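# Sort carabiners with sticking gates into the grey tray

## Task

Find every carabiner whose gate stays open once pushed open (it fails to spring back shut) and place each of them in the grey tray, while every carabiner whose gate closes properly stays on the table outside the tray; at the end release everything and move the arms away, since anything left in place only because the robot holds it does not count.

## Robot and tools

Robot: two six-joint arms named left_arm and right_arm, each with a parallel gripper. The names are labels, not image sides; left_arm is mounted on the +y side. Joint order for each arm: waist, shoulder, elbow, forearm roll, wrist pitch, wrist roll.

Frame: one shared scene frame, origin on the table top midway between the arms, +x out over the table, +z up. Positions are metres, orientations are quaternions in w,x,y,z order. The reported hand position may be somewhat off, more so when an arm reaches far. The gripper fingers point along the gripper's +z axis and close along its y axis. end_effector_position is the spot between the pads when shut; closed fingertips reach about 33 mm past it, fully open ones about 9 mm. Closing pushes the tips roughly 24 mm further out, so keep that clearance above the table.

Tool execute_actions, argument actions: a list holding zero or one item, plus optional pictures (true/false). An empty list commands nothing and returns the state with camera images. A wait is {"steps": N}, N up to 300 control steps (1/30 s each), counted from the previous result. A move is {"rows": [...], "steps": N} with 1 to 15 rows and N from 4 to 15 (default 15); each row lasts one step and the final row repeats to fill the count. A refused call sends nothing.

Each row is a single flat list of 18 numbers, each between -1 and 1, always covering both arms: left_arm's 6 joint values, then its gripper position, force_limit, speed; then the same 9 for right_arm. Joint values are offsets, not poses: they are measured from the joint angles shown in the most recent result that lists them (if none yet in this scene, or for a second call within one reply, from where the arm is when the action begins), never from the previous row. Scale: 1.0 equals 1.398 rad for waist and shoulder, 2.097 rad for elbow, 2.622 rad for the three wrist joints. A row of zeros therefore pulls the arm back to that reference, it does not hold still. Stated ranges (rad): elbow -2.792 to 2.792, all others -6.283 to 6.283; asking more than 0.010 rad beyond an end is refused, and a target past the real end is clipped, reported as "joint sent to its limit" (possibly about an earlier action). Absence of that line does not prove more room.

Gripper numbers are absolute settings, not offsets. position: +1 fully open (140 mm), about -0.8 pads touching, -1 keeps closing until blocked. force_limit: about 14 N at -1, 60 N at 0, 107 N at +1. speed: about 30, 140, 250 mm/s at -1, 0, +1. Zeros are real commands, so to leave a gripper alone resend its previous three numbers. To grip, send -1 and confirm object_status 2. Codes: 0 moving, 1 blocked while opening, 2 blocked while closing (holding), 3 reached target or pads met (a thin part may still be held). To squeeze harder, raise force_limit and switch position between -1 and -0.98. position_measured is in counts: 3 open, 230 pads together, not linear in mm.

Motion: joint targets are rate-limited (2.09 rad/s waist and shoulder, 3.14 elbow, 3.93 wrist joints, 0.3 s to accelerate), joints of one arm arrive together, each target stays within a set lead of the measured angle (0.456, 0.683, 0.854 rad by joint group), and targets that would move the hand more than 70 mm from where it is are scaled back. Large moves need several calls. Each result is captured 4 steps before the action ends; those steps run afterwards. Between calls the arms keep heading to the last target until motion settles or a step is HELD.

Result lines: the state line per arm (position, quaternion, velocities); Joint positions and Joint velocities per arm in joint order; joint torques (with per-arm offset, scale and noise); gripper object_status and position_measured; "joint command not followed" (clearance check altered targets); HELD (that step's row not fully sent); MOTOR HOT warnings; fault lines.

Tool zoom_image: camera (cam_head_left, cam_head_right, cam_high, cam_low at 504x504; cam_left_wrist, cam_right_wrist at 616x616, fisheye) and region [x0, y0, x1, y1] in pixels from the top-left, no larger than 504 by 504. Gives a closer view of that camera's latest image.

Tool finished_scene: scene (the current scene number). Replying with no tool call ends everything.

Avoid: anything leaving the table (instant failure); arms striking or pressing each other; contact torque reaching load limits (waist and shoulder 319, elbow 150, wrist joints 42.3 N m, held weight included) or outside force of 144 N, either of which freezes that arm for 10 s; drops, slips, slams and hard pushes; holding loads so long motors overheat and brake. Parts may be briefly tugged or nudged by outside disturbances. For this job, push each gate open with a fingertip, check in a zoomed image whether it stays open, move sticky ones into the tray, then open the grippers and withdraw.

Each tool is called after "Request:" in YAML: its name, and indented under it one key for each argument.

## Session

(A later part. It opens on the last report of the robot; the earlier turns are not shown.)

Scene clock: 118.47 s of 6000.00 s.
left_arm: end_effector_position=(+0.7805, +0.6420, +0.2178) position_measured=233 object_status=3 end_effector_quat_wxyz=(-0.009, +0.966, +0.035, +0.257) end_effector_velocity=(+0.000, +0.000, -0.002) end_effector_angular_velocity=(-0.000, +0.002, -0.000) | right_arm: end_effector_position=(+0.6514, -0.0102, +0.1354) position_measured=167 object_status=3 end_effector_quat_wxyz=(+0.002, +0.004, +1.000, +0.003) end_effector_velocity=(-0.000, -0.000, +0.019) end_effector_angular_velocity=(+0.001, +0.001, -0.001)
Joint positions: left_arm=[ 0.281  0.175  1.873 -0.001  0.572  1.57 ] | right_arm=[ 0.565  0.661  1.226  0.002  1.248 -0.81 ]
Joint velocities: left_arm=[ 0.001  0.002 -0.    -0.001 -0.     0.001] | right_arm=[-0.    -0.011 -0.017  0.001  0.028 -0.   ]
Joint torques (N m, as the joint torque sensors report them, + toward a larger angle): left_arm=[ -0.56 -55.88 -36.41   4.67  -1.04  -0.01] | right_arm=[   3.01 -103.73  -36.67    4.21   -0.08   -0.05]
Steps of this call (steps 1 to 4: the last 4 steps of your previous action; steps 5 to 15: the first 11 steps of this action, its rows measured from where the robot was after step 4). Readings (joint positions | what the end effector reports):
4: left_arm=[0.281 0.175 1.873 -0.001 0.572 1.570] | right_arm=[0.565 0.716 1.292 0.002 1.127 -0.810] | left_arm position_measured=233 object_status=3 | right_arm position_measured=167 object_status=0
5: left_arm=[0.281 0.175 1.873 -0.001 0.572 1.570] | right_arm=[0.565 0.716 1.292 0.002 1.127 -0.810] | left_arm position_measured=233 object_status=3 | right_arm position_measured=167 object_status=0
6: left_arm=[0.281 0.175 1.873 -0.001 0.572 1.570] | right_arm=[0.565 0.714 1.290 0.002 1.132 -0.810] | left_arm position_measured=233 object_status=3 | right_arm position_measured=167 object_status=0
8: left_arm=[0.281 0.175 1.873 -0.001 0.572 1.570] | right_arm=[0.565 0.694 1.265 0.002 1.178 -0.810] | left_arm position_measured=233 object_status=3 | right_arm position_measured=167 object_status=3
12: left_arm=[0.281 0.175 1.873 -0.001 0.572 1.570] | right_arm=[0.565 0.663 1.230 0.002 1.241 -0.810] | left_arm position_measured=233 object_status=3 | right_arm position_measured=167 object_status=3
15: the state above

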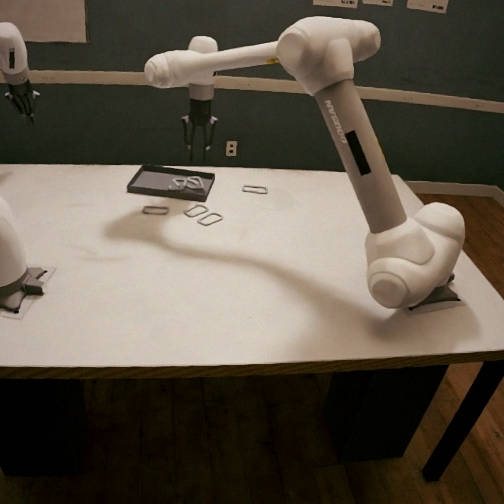

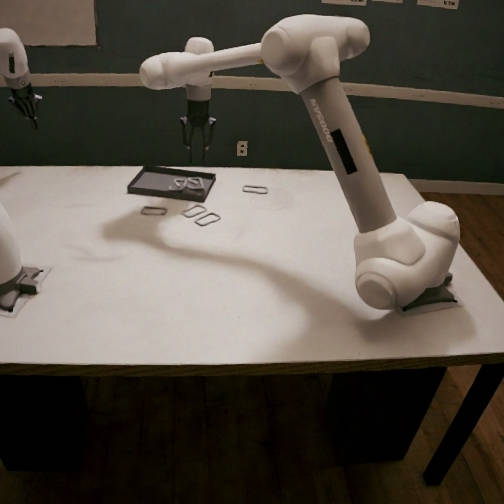

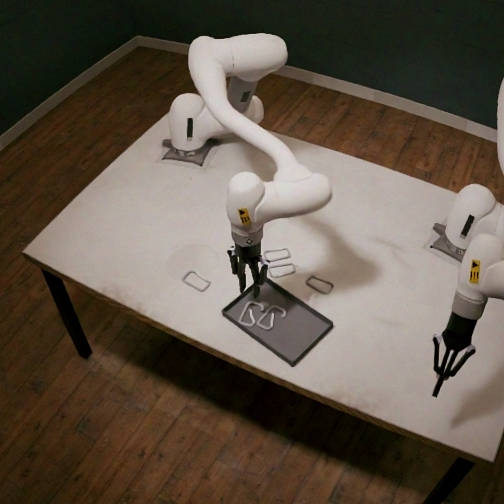

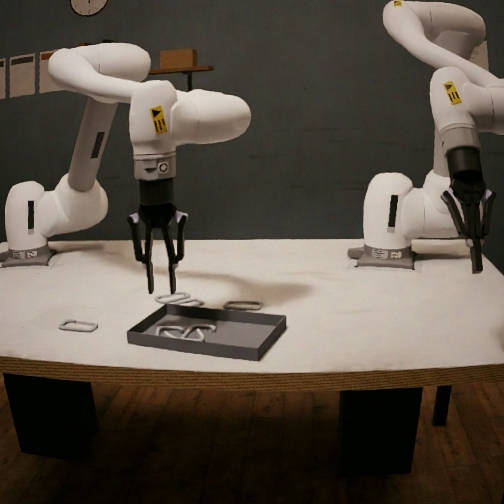

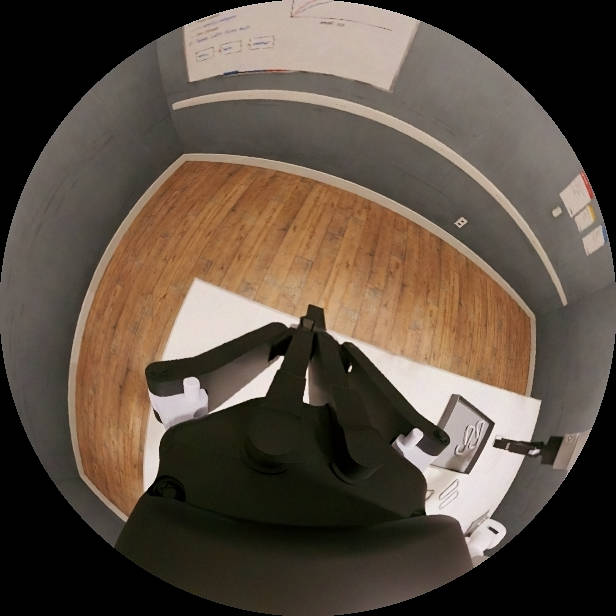

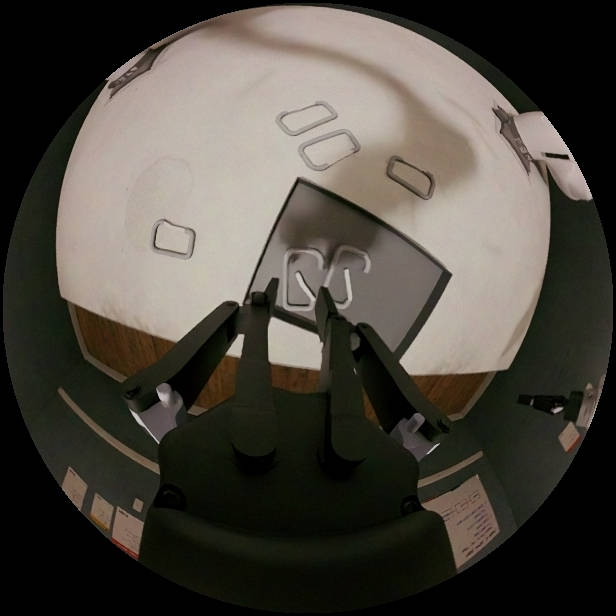

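Request:
execute_actions:
  actions:
    - {"rows":[[0,0,0,0,0,0,-1,0,0.5, 0.137,-0.137,0.184,0,-0.072,0.514,0.1,-0.4,0]],"steps":15}

Request:
execute_actions:
  actions:
    - {"steps":22}
  pictures: true

Request:
zoom_image:
  camera: "cam_right_wrist"
  region: [200, 180, 420, 400]

Scene clock: 119.27 s of 6000.00 s.
left_arm: end_effector_position=(+0.7805, +0.6420, +0.2178) position_measured=233 object_status=3 end_effector_quat_wxyz=(-0.009, +0.966, +0.035, +0.257) end_effector_velocity=(-0.000, +0.001, +0.001) end_effector_angular_velocity=(+0.003, -0.001, -0.001) | right_arm: end_effector_position=(+0.5494, -0.0034, +0.1208) position_measured=117 object_status=0 end_effector_quat_wxyz=(+0.000, +0.188, +0.982, +0.002) end_effector_velocity=(-0.326, -0.006, -0.052) end_effector_angular_velocity=(-0.004, +0.012, -1.629)
Joint positions: left_arm=[ 0.281  0.175  1.873 -0.001  0.572  1.57 ] | right_arm=[ 0.654  0.572  1.404  0.002  1.162 -0.351]
Joint velocities: left_arm=[ 0.001 -0.001  0.     0.002  0.     0.002] | right_arm=[ 0.282 -0.281  0.565 -0.    -0.277  1.91 ]
Joint torques (N m, as the joint torque sensors report them, + toward a larger angle): left_arm=[ -0.54 -55.16 -36.66   4.72  -1.06   0.07] | right_arm=[  5.19 -96.5  -37.05   3.91  -0.12  -0.37]
Steps of this call (steps 1 to 4: the last 4 steps of your previous action; steps 5 to 13: the robot went on to your last target; steps 14 to 24: the first 11 steps of this action). Readings (joint positions | what the end effector reports):
14: left_arm=[0.281 0.175 1.873 -0.001 0.572 1.570] | right_arm=[0.565 0.660 1.225 0.002 1.250 -0.810] | left_arm position_measured=233 object_status=3 | right_arm position_measured=167 object_status=0
15: left_arm=[0.281 0.175 1.873 -0.001 0.572 1.570] | right_arm=[0.567 0.658 1.229 0.002 1.249 -0.803] | left_arm position_measured=233 object_status=3 | right_arm position_measured=164 object_status=0
17: left_arm=[0.281 0.175 1.873 -0.001 0.572 1.570] | right_arm=[0.579 0.646 1.255 0.002 1.235 -0.747] | left_arm position_measured=233 object_status=3 | right_arm position_measured=149 object_status=0
21: left_arm=[0.281 0.175 1.873 -0.001 0.572 1.570] | right_arm=[0.624 0.601 1.345 0.002 1.191 -0.532] | left_arm position_measured=233 object_status=3 | right_arm position_measured=120 object_status=0
24: the state above

Scene clock: 120.00 s of 6000.00 s.
left_arm: end_effector_position=(+0.7805, +0.6420, +0.2178) position_measured=233 object_status=3 end_effector_quat_wxyz=(-0.009, +0.966, +0.035, +0.257) end_effector_velocity=(+0.000, -0.001, +0.001) end_effector_angular_velocity=(-0.000, -0.001, -0.001) | right_arm: end_effector_position=(+0.4305, -0.0179, +0.0996) position_measured=117 object_status=3 end_effector_quat_wxyz=(-0.001, +0.550, +0.835, +0.000) end_effector_velocity=(-0.001, -0.000, -0.001) end_effector_angular_velocity=(-0.002, +0.001, -0.001)
Joint positions: left_arm=[ 0.281  0.175  1.873 -0.001  0.572  1.57 ] | right_arm=[0.757 0.469 1.612 0.002 1.059 0.537]
Joint velocities: left_arm=[-0.001 -0.001 -0.    -0.    -0.     0.   ] | right_arm=[ 0.001  0.001  0.001 -0.    -0.     0.001]
Joint torques (N m, as the joint torque sensors report them, + toward a larger angle): left_arm=[  0.22 -54.81 -36.39   4.77  -1.05  -0.03] | right_arm=[  2.51 -83.33 -34.17   3.99  -0.27  -0.5 ]
Kept back: nothing.
Steps of this call (steps 1 to 4: the last 4 steps of your previous action; steps 5 to 22: the robot went on to your last target). Readings (joint positions | what the end effector reports):
1: left_arm=[0.281 0.175 1.873 -0.001 0.572 1.570] | right_arm=[0.663 0.563 1.423 0.002 1.152 -0.284] | left_arm position_measured=233 object_status=3 | right_arm position_measured=117 object_status=0
2: left_arm=[0.281 0.175 1.873 -0.001 0.572 1.570] | right_arm=[0.672 0.554 1.442 0.002 1.143 -0.213] | left_arm position_measured=233 object_status=3 | right_arm position_measured=117 object_status=0
4: left_arm=[0.281 0.175 1.873 -0.001 0.572 1.570] | right_arm=[0.690 0.536 1.478 0.002 1.126 -0.061] | left_arm position_measured=233 object_status=3 | right_arm position_measured=117 object_status=3
8: left_arm=[0.281 0.175 1.873 -0.001 0.572 1.570] | right_arm=[0.726 0.501 1.549 0.002 1.091 0.256] | left_arm position_measured=233 object_status=3 | right_arm position_measured=117 object_status=3
22: the state above

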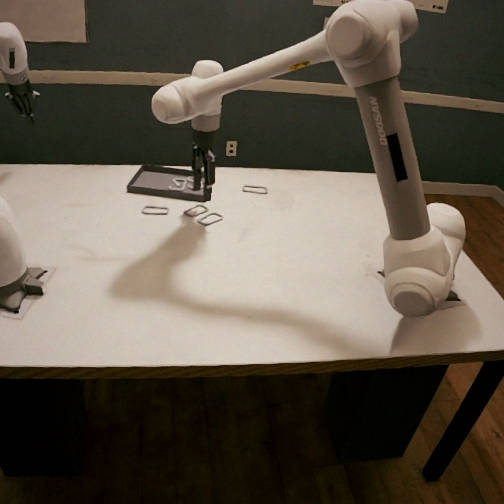

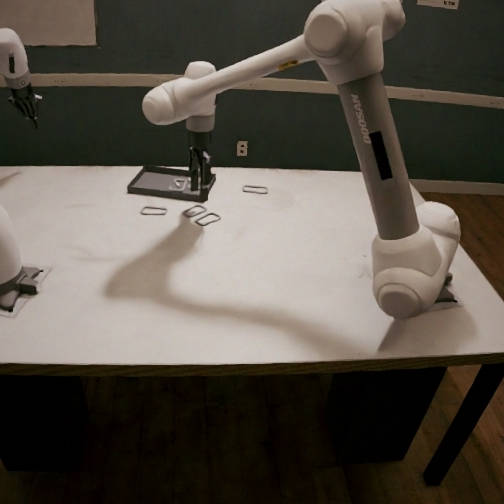

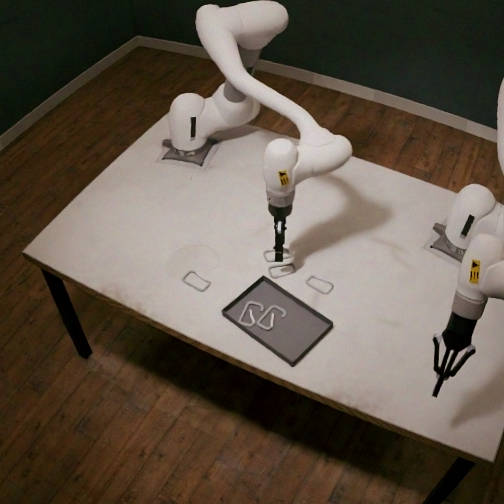

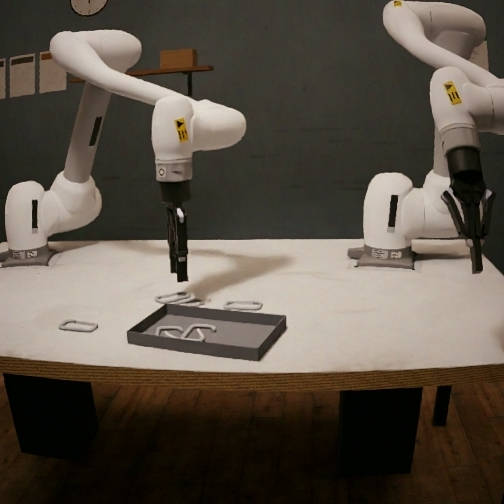

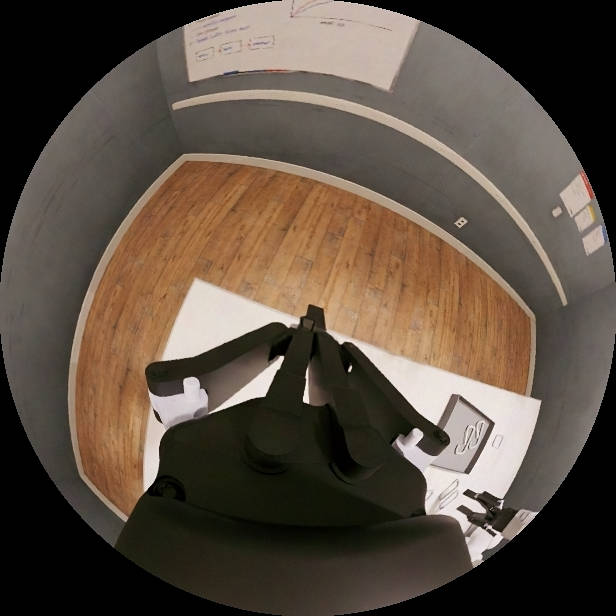

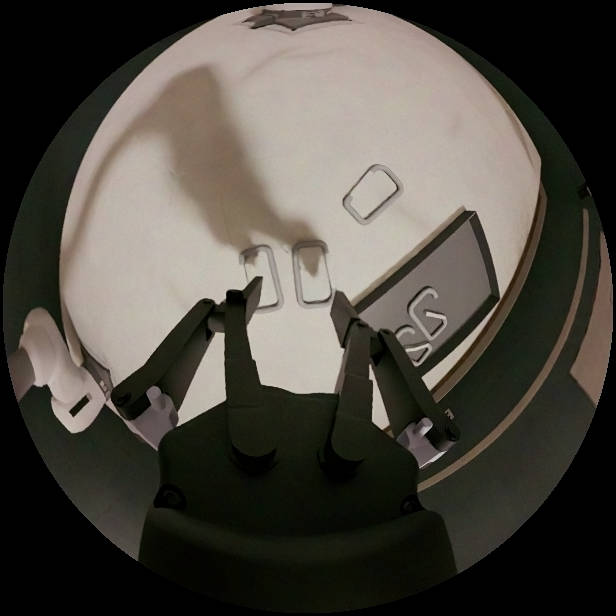

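Region (200, 180, 420, 400) of cam_right_wrist's 616x616 image, scaled by 2.291, with more detail than that image has.

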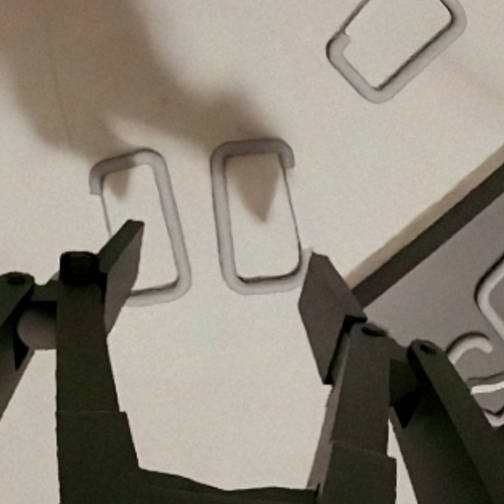

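Request:
execute_actions:
  actions:
    - {"rows":[[0,0,0,0,0,0,-1,0,0.5, 0.005,0.043,-0.0115,0,-0.0133,-0.0347,-0.13,-0.4,0]],"steps":15}

Request:
execute_actions:
  actions:
    - {"steps":5}
  pictures: true

Request:
zoom_image:
  camera: "cam_right_wrist"
  region: [200, 180, 420, 400]

Scene clock: 120.80 s of 6000.00 s.
left_arm: end_effector_position=(+0.7805, +0.6420, +0.2178) position_measured=233 object_status=3 end_effector_quat_wxyz=(-0.009, +0.966, +0.035, +0.257) end_effector_velocity=(+0.000, -0.001, -0.001) end_effector_angular_velocity=(+0.000, +0.001, -0.002) | right_arm: end_effector_position=(+0.4388, +0.0029, +0.0649) position_measured=145 object_status=0 end_effector_quat_wxyz=(-0.001, +0.508, +0.861, -0.000) end_effector_velocity=(+0.002, +0.003, -0.004) end_effector_angular_velocity=(+0.000, -0.001, +0.015)
Joint positions: left_arm=[ 0.281  0.175  1.873 -0.001  0.572  1.57 ] | right_arm=[0.764 0.529 1.588 0.002 1.025 0.447]
Joint velocities: left_arm=[-0.001  0.001  0.    -0.     0.     0.001] | right_arm=[ 0.001  0.008 -0.004 -0.001 -0.005 -0.014]
Joint torques (N m, as the joint torque sensors report them, + toward a larger angle): left_arm=[ -0.53 -55.41 -36.62   4.67  -1.12  -0.02] | right_arm=[  1.72 -90.1  -33.99   3.96  -0.25   0.02]
Steps of this call (steps 1 to 13: the robot went on to your last target; steps 14 to 24: the first 11 steps of this action). Readings (joint positions | what the end effector reports):
14: left_arm=[0.281 0.175 1.873 -0.001 0.572 1.570] | right_arm=[0.757 0.469 1.612 0.002 1.059 0.538] | left_arm position_measured=233 object_status=3 | right_arm position_measured=117 object_status=0
15: left_arm=[0.281 0.175 1.873 -0.001 0.572 1.570] | right_arm=[0.757 0.472 1.611 0.002 1.057 0.532] | left_arm position_measured=233 object_status=3 | right_arm position_measured=119 object_status=0
17: left_arm=[0.281 0.175 1.873 -0.001 0.572 1.570] | right_arm=[0.760 0.498 1.600 0.002 1.042 0.493] | left_arm position_measured=233 object_status=3 | right_arm position_measured=134 object_status=0
21: left_arm=[0.281 0.175 1.873 -0.001 0.572 1.570] | right_arm=[0.764 0.527 1.589 0.002 1.026 0.450] | left_arm position_measured=233 object_status=3 | right_arm position_measured=145 object_status=0
24: the state above

Scene clock: 120.97 s of 6000.00 s.
left_arm: end_effector_position=(+0.7805, +0.6420, +0.2178) position_measured=233 object_status=3 end_effector_quat_wxyz=(-0.009, +0.966, +0.035, +0.257) end_effector_velocity=(-0.000, -0.001, +0.001) end_effector_angular_velocity=(+0.000, -0.001, -0.002) | right_arm: end_effector_position=(+0.4389, +0.0031, +0.0645) position_measured=145 object_status=3 end_effector_quat_wxyz=(-0.001, +0.508, +0.861, -0.000) end_effector_velocity=(-0.000, +0.000, -0.003) end_effector_angular_velocity=(-0.002, +0.002, +0.001)
Joint positions: left_arm=[ 0.281  0.175  1.873 -0.001  0.572  1.57 ] | right_arm=[0.764 0.529 1.588 0.002 1.025 0.446]
Joint velocities: left_arm=[-0.001 -0.002  0.    -0.     0.     0.   ] | right_arm=[ 0.001  0.004 -0.     0.001 -0.001 -0.001]
Joint torques (N m, as the joint torque sensors report them, + toward a larger angle): left_arm=[  0.18 -54.65 -36.6    4.82  -1.07   0.01] | right_arm=[  2.94 -89.84 -34.31   3.78  -0.23  -0.38]
Kept back: nothing.
Steps of this call (steps 1 to 4: the last 4 steps of your previous action; step 5: the robot went on to your last target). Readings (joint positions | what the end effector reports):
1: left_arm=[0.281 0.175 1.873 -0.001 0.572 1.570] | right_arm=[0.764 0.529 1.588 0.002 1.025 0.447] | left_arm position_measured=233 object_status=3 | right_arm position_measured=145 object_status=0
2: left_arm=[0.281 0.175 1.873 -0.001 0.572 1.570] | right_arm=[0.764 0.529 1.588 0.002 1.025 0.447] | left_arm position_measured=233 object_status=3 | right_arm position_measured=145 object_status=0
4: left_arm=[0.281 0.175 1.873 -0.001 0.572 1.570] | right_arm=[0.764 0.529 1.588 0.002 1.025 0.447] | left_arm position_measured=233 object_status=3 | right_arm position_measured=145 object_status=3
5: the state above

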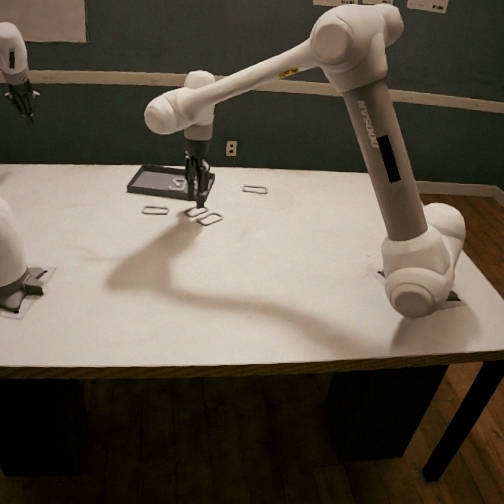

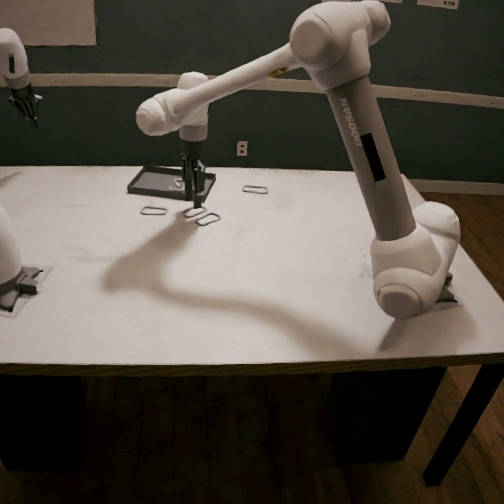

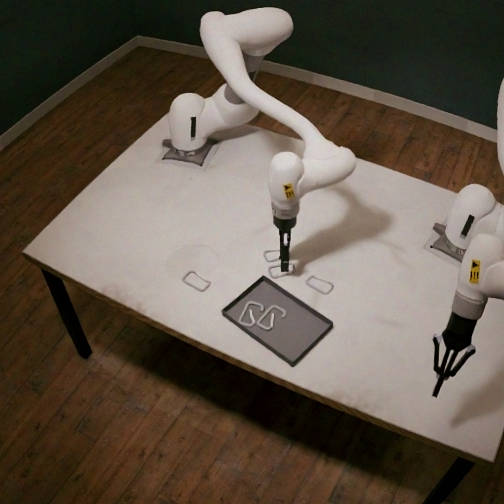

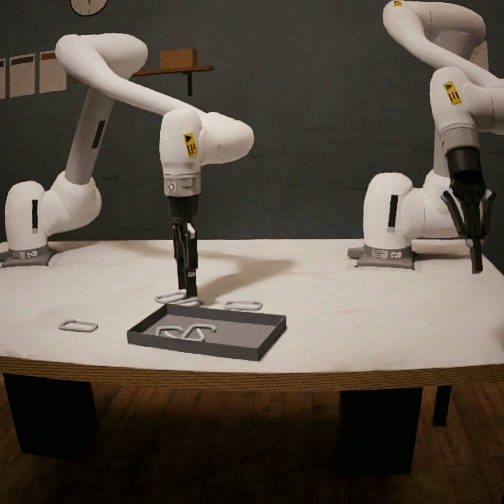

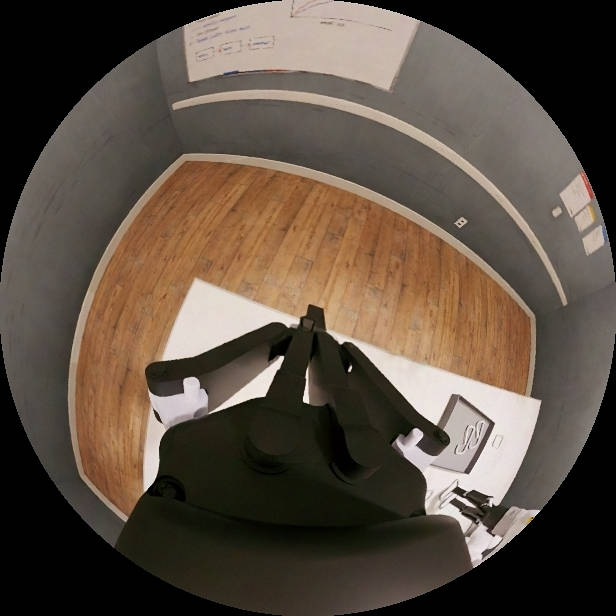

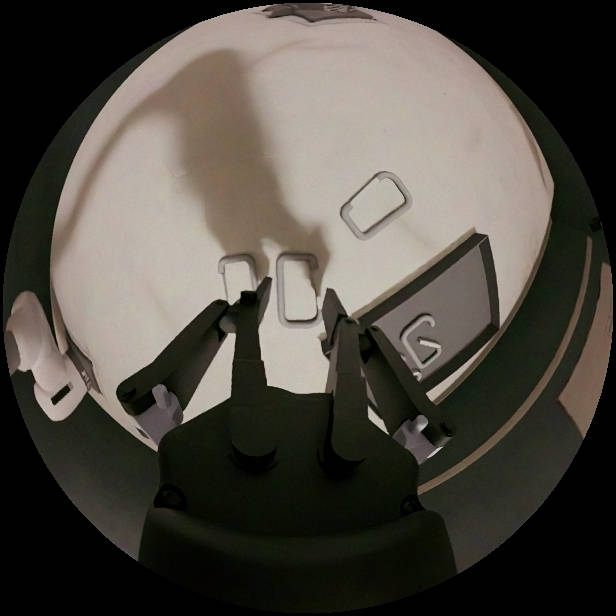

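Region (200, 180, 420, 400) of cam_right_wrist's 616x616 image, scaled by 2.291, with more detail than that image has.

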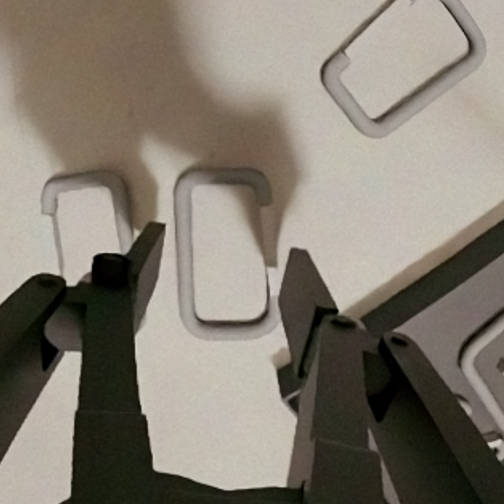

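Request:
execute_actions:
  actions:
    - {"rows":[[0,0,0,0,0,0,-1,0,0.5, 0,0.0194,0.0098,0,-0.018,0,-0.13,-0.4,0]],"steps":13}

Request:
execute_actions:
  actions:
    - {"rows":[[0,0,0,0,0,0,-1,0,0.5, 0,0,0,0,0,0,-0.25,-0.4,-0.3]],"steps":10}
  pictures: true

Request:
zoom_image:
  camera: "cam_right_wrist"
  region: [200, 180, 420, 400]

Scene clock: 131.50 s of 6000.00 s.
left_arm: end_effector_position=(+0.7805, +0.6420, +0.2178) position_measured=233 object_status=3 end_effector_quat_wxyz=(-0.009, +0.966, +0.035, +0.257) end_effector_velocity=(+0.000, -0.001, +0.000) end_effector_angular_velocity=(-0.000, +0.000, -0.001) | right_arm: end_effector_position=(+0.4412, +0.0062, +0.0382) position_measured=145 object_status=3 end_effector_quat_wxyz=(-0.000, +0.508, +0.861, +0.004) end_effector_velocity=(-0.000, +0.000, -0.002) end_effector_angular_velocity=(-0.001, +0.001, +0.000)
Joint positions: left_arm=[ 0.281  0.175  1.873 -0.001  0.572  1.57 ] | right_arm=[0.764 0.554 1.603 0.002 0.976 0.446]
Joint velocities: left_arm=[-0.001 -0.    -0.    -0.     0.     0.001] | right_arm=[ 0.     0.002 -0.     0.001 -0.    -0.   ]
Joint torques (N m, as the joint torque sensors report them, + toward a larger angle): left_arm=[ -0.71 -54.75 -36.67   4.72  -1.01   0.14] | right_arm=[  4.08 -91.74 -32.71   3.65  -0.03  -0.18]
FORCE FAULT: contact force on the right arm reached its limit, and that arm stopped for 10 seconds. The contact can be on any part of that arm, not only on its tool. That arm's remaining commands of this call were not run. That arm holds still and accepts commands again. Move the arm away from the contact; if what it grips holds it there, let go first. Pushing or pulling that hard again can fault the arm again.
Kept back: nothing.
The stop of the right arm began at step 16 of this call (marked STOPPED below). From that step on that arm followed nothing that you had sent. 4 of its steps, steps kept back included, did not run and will not run. The other arm was sent all steps of this action in this call, none kept back. Nothing is kept back now, and the robot has no last target.
Steps of this call (steps 1 to 6: the robot went on to your last target; steps 7 to 15: the first 9 steps of this action; steps 16 to 19: the last 4 steps of this action, not kept back; steps 20 to 316: the stop continued). Readings (joint positions | what the end effector reports):
7: left_arm=[0.281 0.175 1.873 -0.001 0.572 1.570] | right_arm=[0.764 0.530 1.588 0.002 1.024 0.446] | left_arm position_measured=233 object_status=3 | right_arm position_measured=145 object_status=3
8: left_arm=[0.281 0.175 1.873 -0.001 0.572 1.570] | right_arm=[0.764 0.533 1.590 0.002 1.018 0.446] | left_arm position_measured=233 object_status=3 | right_arm position_measured=145 object_status=3
10: left_arm=[0.281 0.175 1.873 -0.001 0.572 1.570] | right_arm=[0.764 0.548 1.602 0.002 0.994 0.446] | left_arm position_measured=233 object_status=3 | right_arm position_measured=145 object_status=3
14: left_arm=[0.281 0.175 1.873 -0.001 0.572 1.570] | right_arm=[0.764 0.554 1.606 0.002 0.978 0.446] | left_arm position_measured=233 object_status=3 | right_arm position_measured=145 object_status=3
16: left_arm=[0.281 0.175 1.873 -0.001 0.572 1.570] | right_arm=[0.764 0.554 1.603 0.002 0.976 0.446] | left_arm position_measured=233 object_status=3 | right_arm position_measured=145 object_status=3 STOPPED (the right arm)
316: the state above

Scene clock: 131.53 s of 6000.00 s.
left_arm: end_effector_position=(+0.7805, +0.6420, +0.2178) position_measured=233 object_status=3 end_effector_quat_wxyz=(-0.009, +0.966, +0.035, +0.257) end_effector_velocity=(+0.000, -0.001, -0.000) end_effector_angular_velocity=(-0.000, +0.000, +0.000) | right_arm: end_effector_position=(+0.4412, +0.0062, +0.0382) position_measured=145 object_status=3 end_effector_quat_wxyz=(-0.000, +0.508, +0.861, +0.004) end_effector_velocity=(-0.001, -0.001, -0.001) end_effector_angular_velocity=(-0.002, +0.001, +0.001)
Joint positions: left_arm=[ 0.281  0.175  1.873 -0.001  0.572  1.57 ] | right_arm=[0.764 0.554 1.603 0.002 0.976 0.446]
Joint velocities: left_arm=[-0.001  0.    -0.     0.001 -0.    -0.002] | right_arm=[ 0.     0.001  0.001 -0.     0.    -0.   ]
Joint torques (N m, as the joint torque sensors report them, + toward a larger angle): left_arm=[ -0.21 -54.9  -36.63   4.72  -1.12   0.08] | right_arm=[  2.18 -88.12 -33.28   3.56  -0.1   -0.39]
Kept back: nothing.
A stop began in an earlier call of the same reply, so what this call sent did not run. Send another action.
Steps of this call (step 1: nothing new was sent). Readings (joint positions | what the end effector reports):
1: the state above

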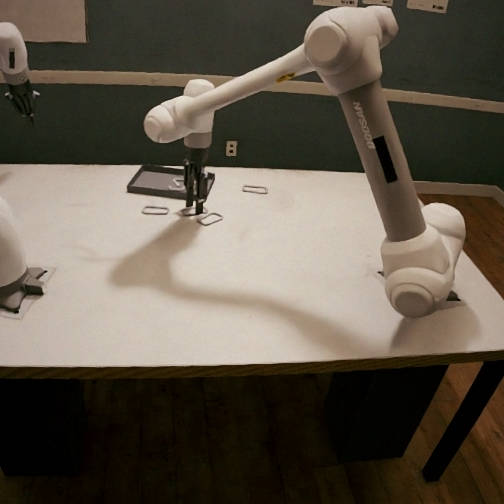

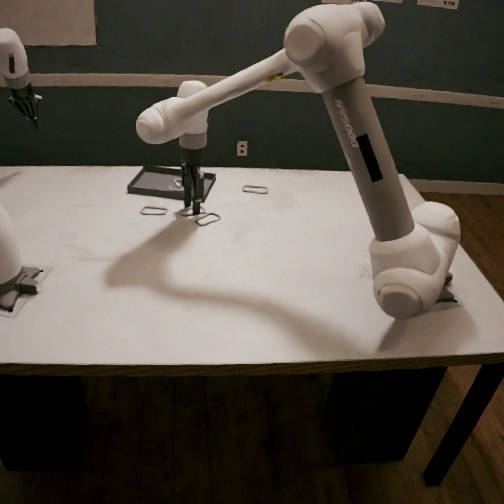

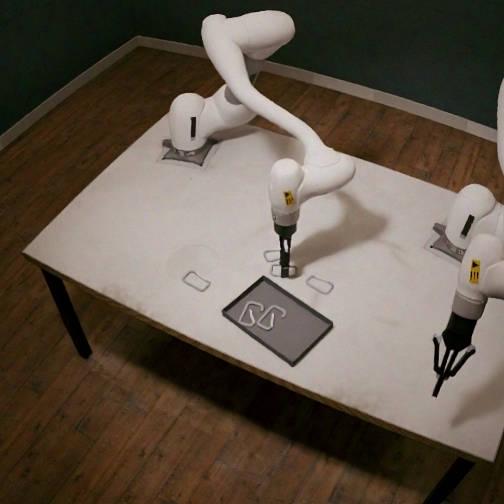

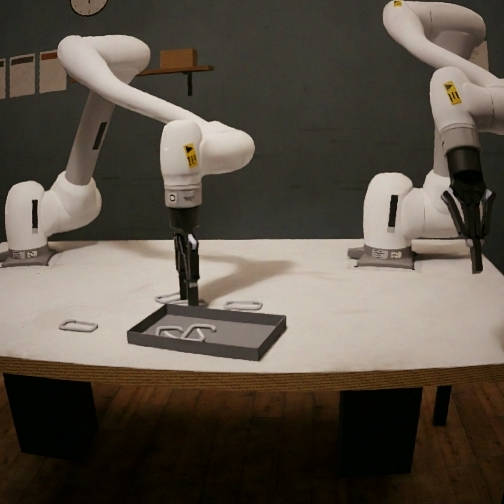

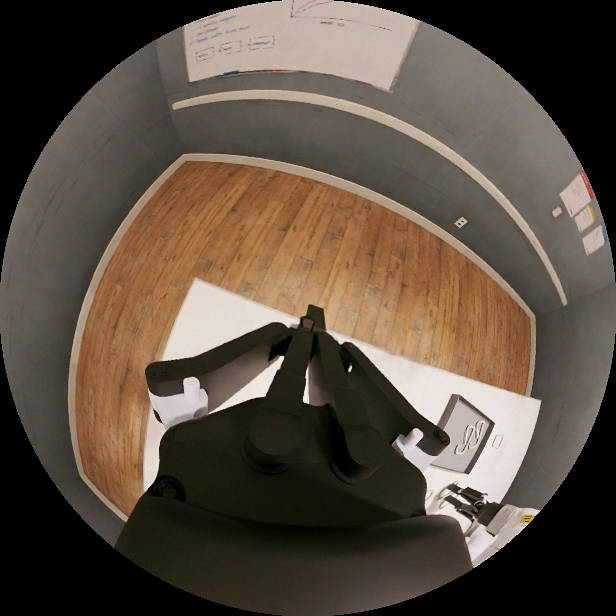

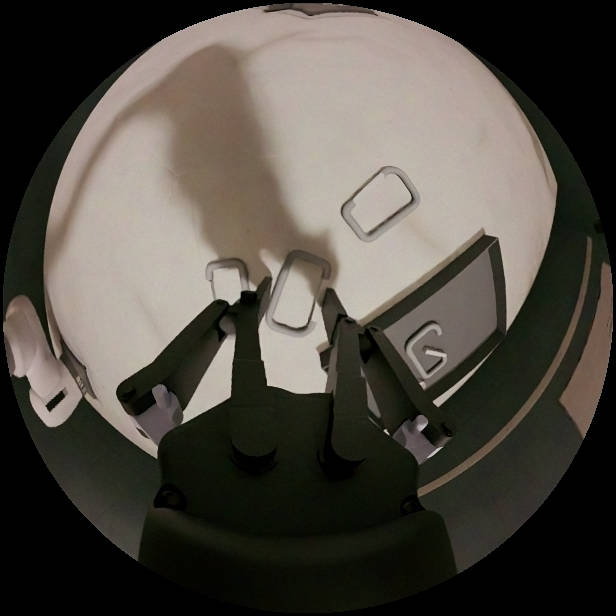

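Region (200, 180, 420, 400) of cam_right_wrist's 616x616 image, scaled by 2.291, with more detail than that image has.

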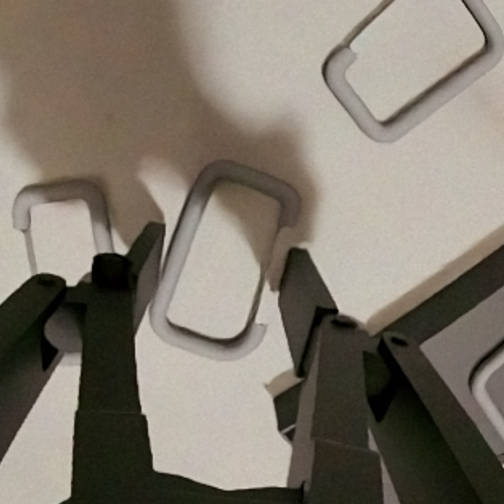

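Request:
execute_actions:
  actions:
    - {"rows":[[0,0,0,0,0,0,-1,0,0.5, 0,-0.018,-0.009,0,0.019,0,-0.13,-0.4,0]],"steps":10}

Request:
execute_actions:
  actions:
    - {"rows":[[0,0,0,0,0,0,-1,0,0.5, 0,0,0,0,0,0.09,-0.13,-0.4,0]],"steps":14}
  pictures: true

Request:
zoom_image:
  camera: "cam_right_wrist"
  region: [200, 180, 420, 400]

Scene clock: 132.00 s of 6000.00 s.
left_arm: end_effector_position=(+0.7805, +0.6420, +0.2178) position_measured=233 object_status=3 end_effector_quat_wxyz=(-0.009, +0.966, +0.035, +0.257) end_effector_velocity=(+0.000, -0.001, -0.001) end_effector_angular_velocity=(-0.000, +0.001, -0.001) | right_arm: end_effector_position=(+0.4402, +0.0048, +0.0640) position_measured=145 object_status=3 end_effector_quat_wxyz=(-0.001, +0.508, +0.861, +0.002) end_effector_velocity=(-0.004, -0.007, +0.046) end_effector_angular_velocity=(-0.015, +0.011, +0.000)
Joint positions: left_arm=[ 0.281  0.175  1.873 -0.001  0.572  1.57 ] | right_arm=[0.764 0.531 1.587 0.002 1.021 0.446]
Joint velocities: left_arm=[-0.001  0.001 -0.    -0.001 -0.     0.   ] | right_arm=[-0.001 -0.041 -0.027 -0.     0.087 -0.001]
Joint torques (N m, as the joint torque sensors report them, + toward a larger angle): left_arm=[ -0.2  -55.53 -36.32   4.75  -1.08  -0.03] | right_arm=[  4.81 -77.13 -29.41   3.31   0.08  -0.46]
Steps of this call (steps 1 to 8: nothing new was sent; steps 9 to 14: the first 6 steps of this action). Readings (joint positions | what the end effector reports):
9: left_arm=[0.281 0.175 1.873 -0.001 0.572 1.570] | right_arm=[0.764 0.553 1.603 0.002 0.976 0.446] | left_arm position_measured=233 object_status=3 | right_arm position_measured=145 object_status=3
10: left_arm=[0.281 0.175 1.873 -0.001 0.572 1.570] | right_arm=[0.764 0.551 1.602 0.002 0.983 0.446] | left_arm position_measured=233 object_status=3 | right_arm position_measured=145 object_status=3
12: left_arm=[0.281 0.175 1.873 -0.001 0.572 1.570] | right_arm=[0.764 0.537 1.591 0.002 1.009 0.446] | left_arm position_measured=233 object_status=3 | right_arm position_measured=145 object_status=3
14: the state above

Scene clock: 132.47 s of 6000.00 s.
left_arm: end_effector_position=(+0.7805, +0.6420, +0.2178) position_measured=233 object_status=3 end_effector_quat_wxyz=(-0.009, +0.966, +0.035, +0.257) end_effector_velocity=(+0.000, -0.001, +0.001) end_effector_angular_velocity=(-0.001, -0.001, +0.000) | right_arm: end_effector_position=(+0.4400, +0.0045, +0.0667) position_measured=145 object_status=3 end_effector_quat_wxyz=(-0.001, +0.604, +0.797, +0.001) end_effector_velocity=(+0.001, +0.001, +0.000) end_effector_angular_velocity=(+0.002, -0.002, -0.076)
Joint positions: left_arm=[ 0.281  0.175  1.873 -0.001  0.572  1.57 ] | right_arm=[0.764 0.529 1.585 0.002 1.025 0.678]
Joint velocities: left_arm=[-0.001 -0.001  0.    -0.    -0.    -0.001] | right_arm=[-0.     0.    -0.001 -0.001 -0.002  0.076]
Joint torques (N m, as the joint torque sensors report them, + toward a larger angle): left_arm=[ -0.56 -55.33 -36.75   4.74  -1.17   0.06] | right_arm=[  3.38 -90.45 -34.31   3.64  -0.11  -0.36]
Steps of this call (steps 1 to 4: the last 4 steps of your previous action; steps 5 to 14: the first 10 steps of this action, its rows measured from where the robot was after step 4). Readings (joint positions | what the end effector reports):
4: left_arm=[0.281 0.175 1.873 -0.001 0.572 1.570] | right_arm=[0.764 0.529 1.585 0.002 1.025 0.446] | left_arm position_measured=233 object_status=3 | right_arm position_measured=145 object_status=3
5: left_arm=[0.281 0.175 1.873 -0.001 0.572 1.570] | right_arm=[0.764 0.529 1.585 0.002 1.026 0.447] | left_arm position_measured=233 object_status=3 | right_arm position_measured=145 object_status=3
6: left_arm=[0.281 0.175 1.873 -0.001 0.572 1.570] | right_arm=[0.764 0.529 1.585 0.002 1.026 0.454] | left_arm position_measured=233 object_status=3 | right_arm position_measured=145 object_status=3
8: left_arm=[0.281 0.175 1.873 -0.001 0.572 1.570] | right_arm=[0.764 0.529 1.585 0.002 1.026 0.509] | left_arm position_measured=233 object_status=3 | right_arm position_measured=145 object_status=3
12: left_arm=[0.281 0.175 1.873 -0.001 0.572 1.570] | right_arm=[0.764 0.529 1.585 0.002 1.026 0.660] | left_arm position_measured=233 object_status=3 | right_arm position_measured=145 object_status=3
14: the state above

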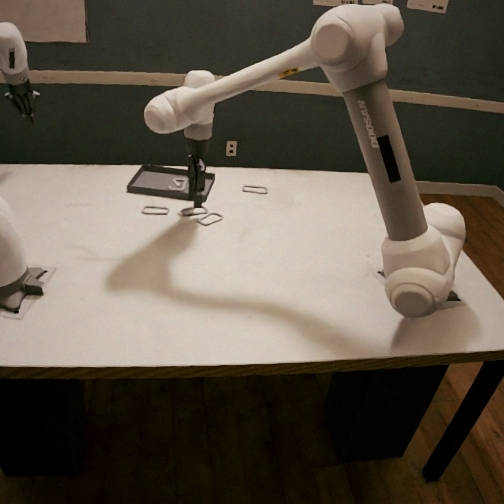

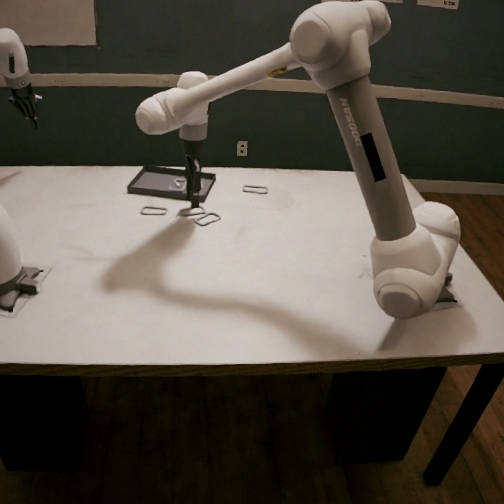

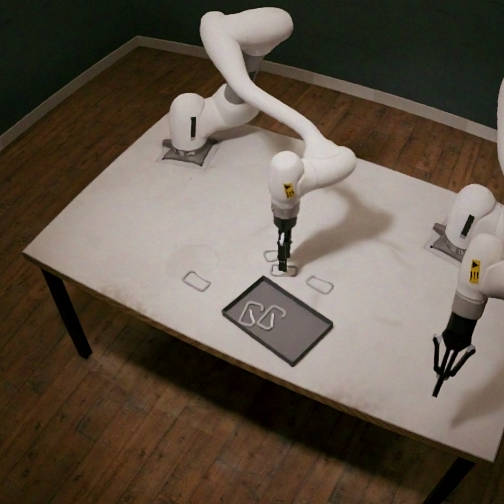

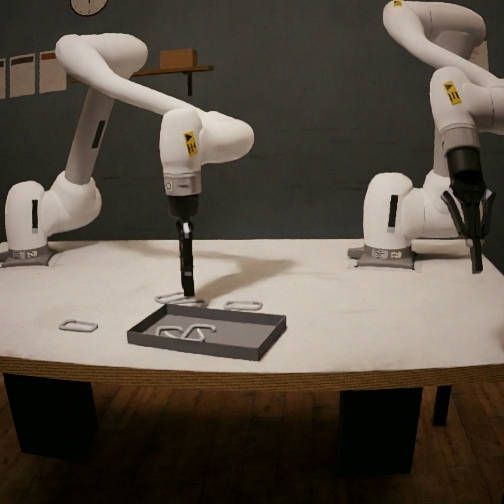

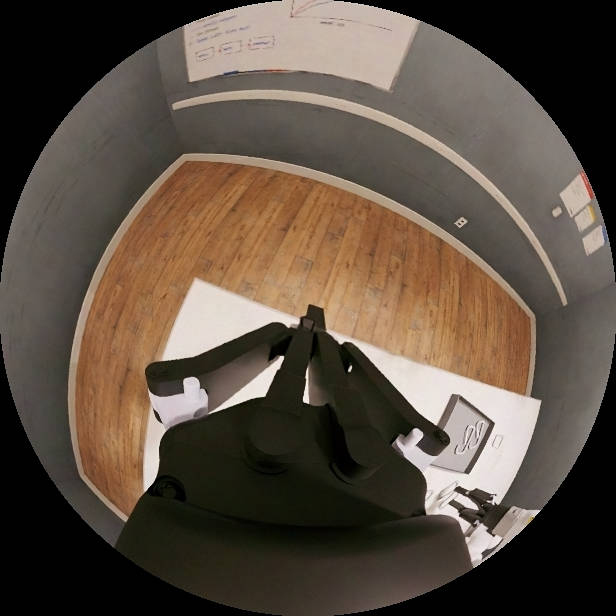

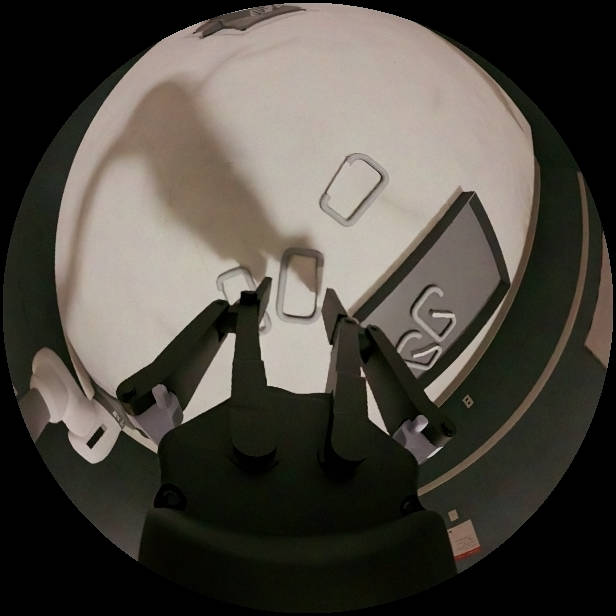

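Region (200, 180, 420, 400) of cam_right_wrist's 616x616 image, scaled by 2.291, with more detail than that image has.

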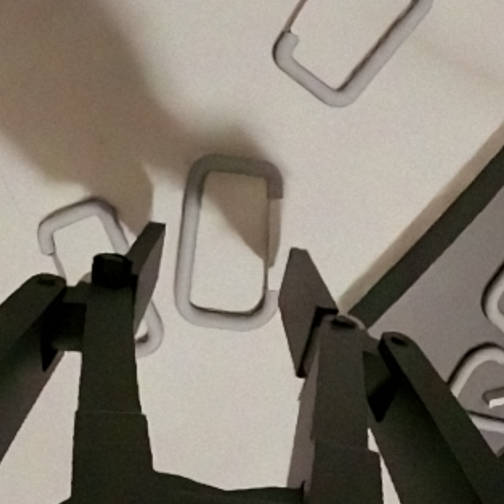

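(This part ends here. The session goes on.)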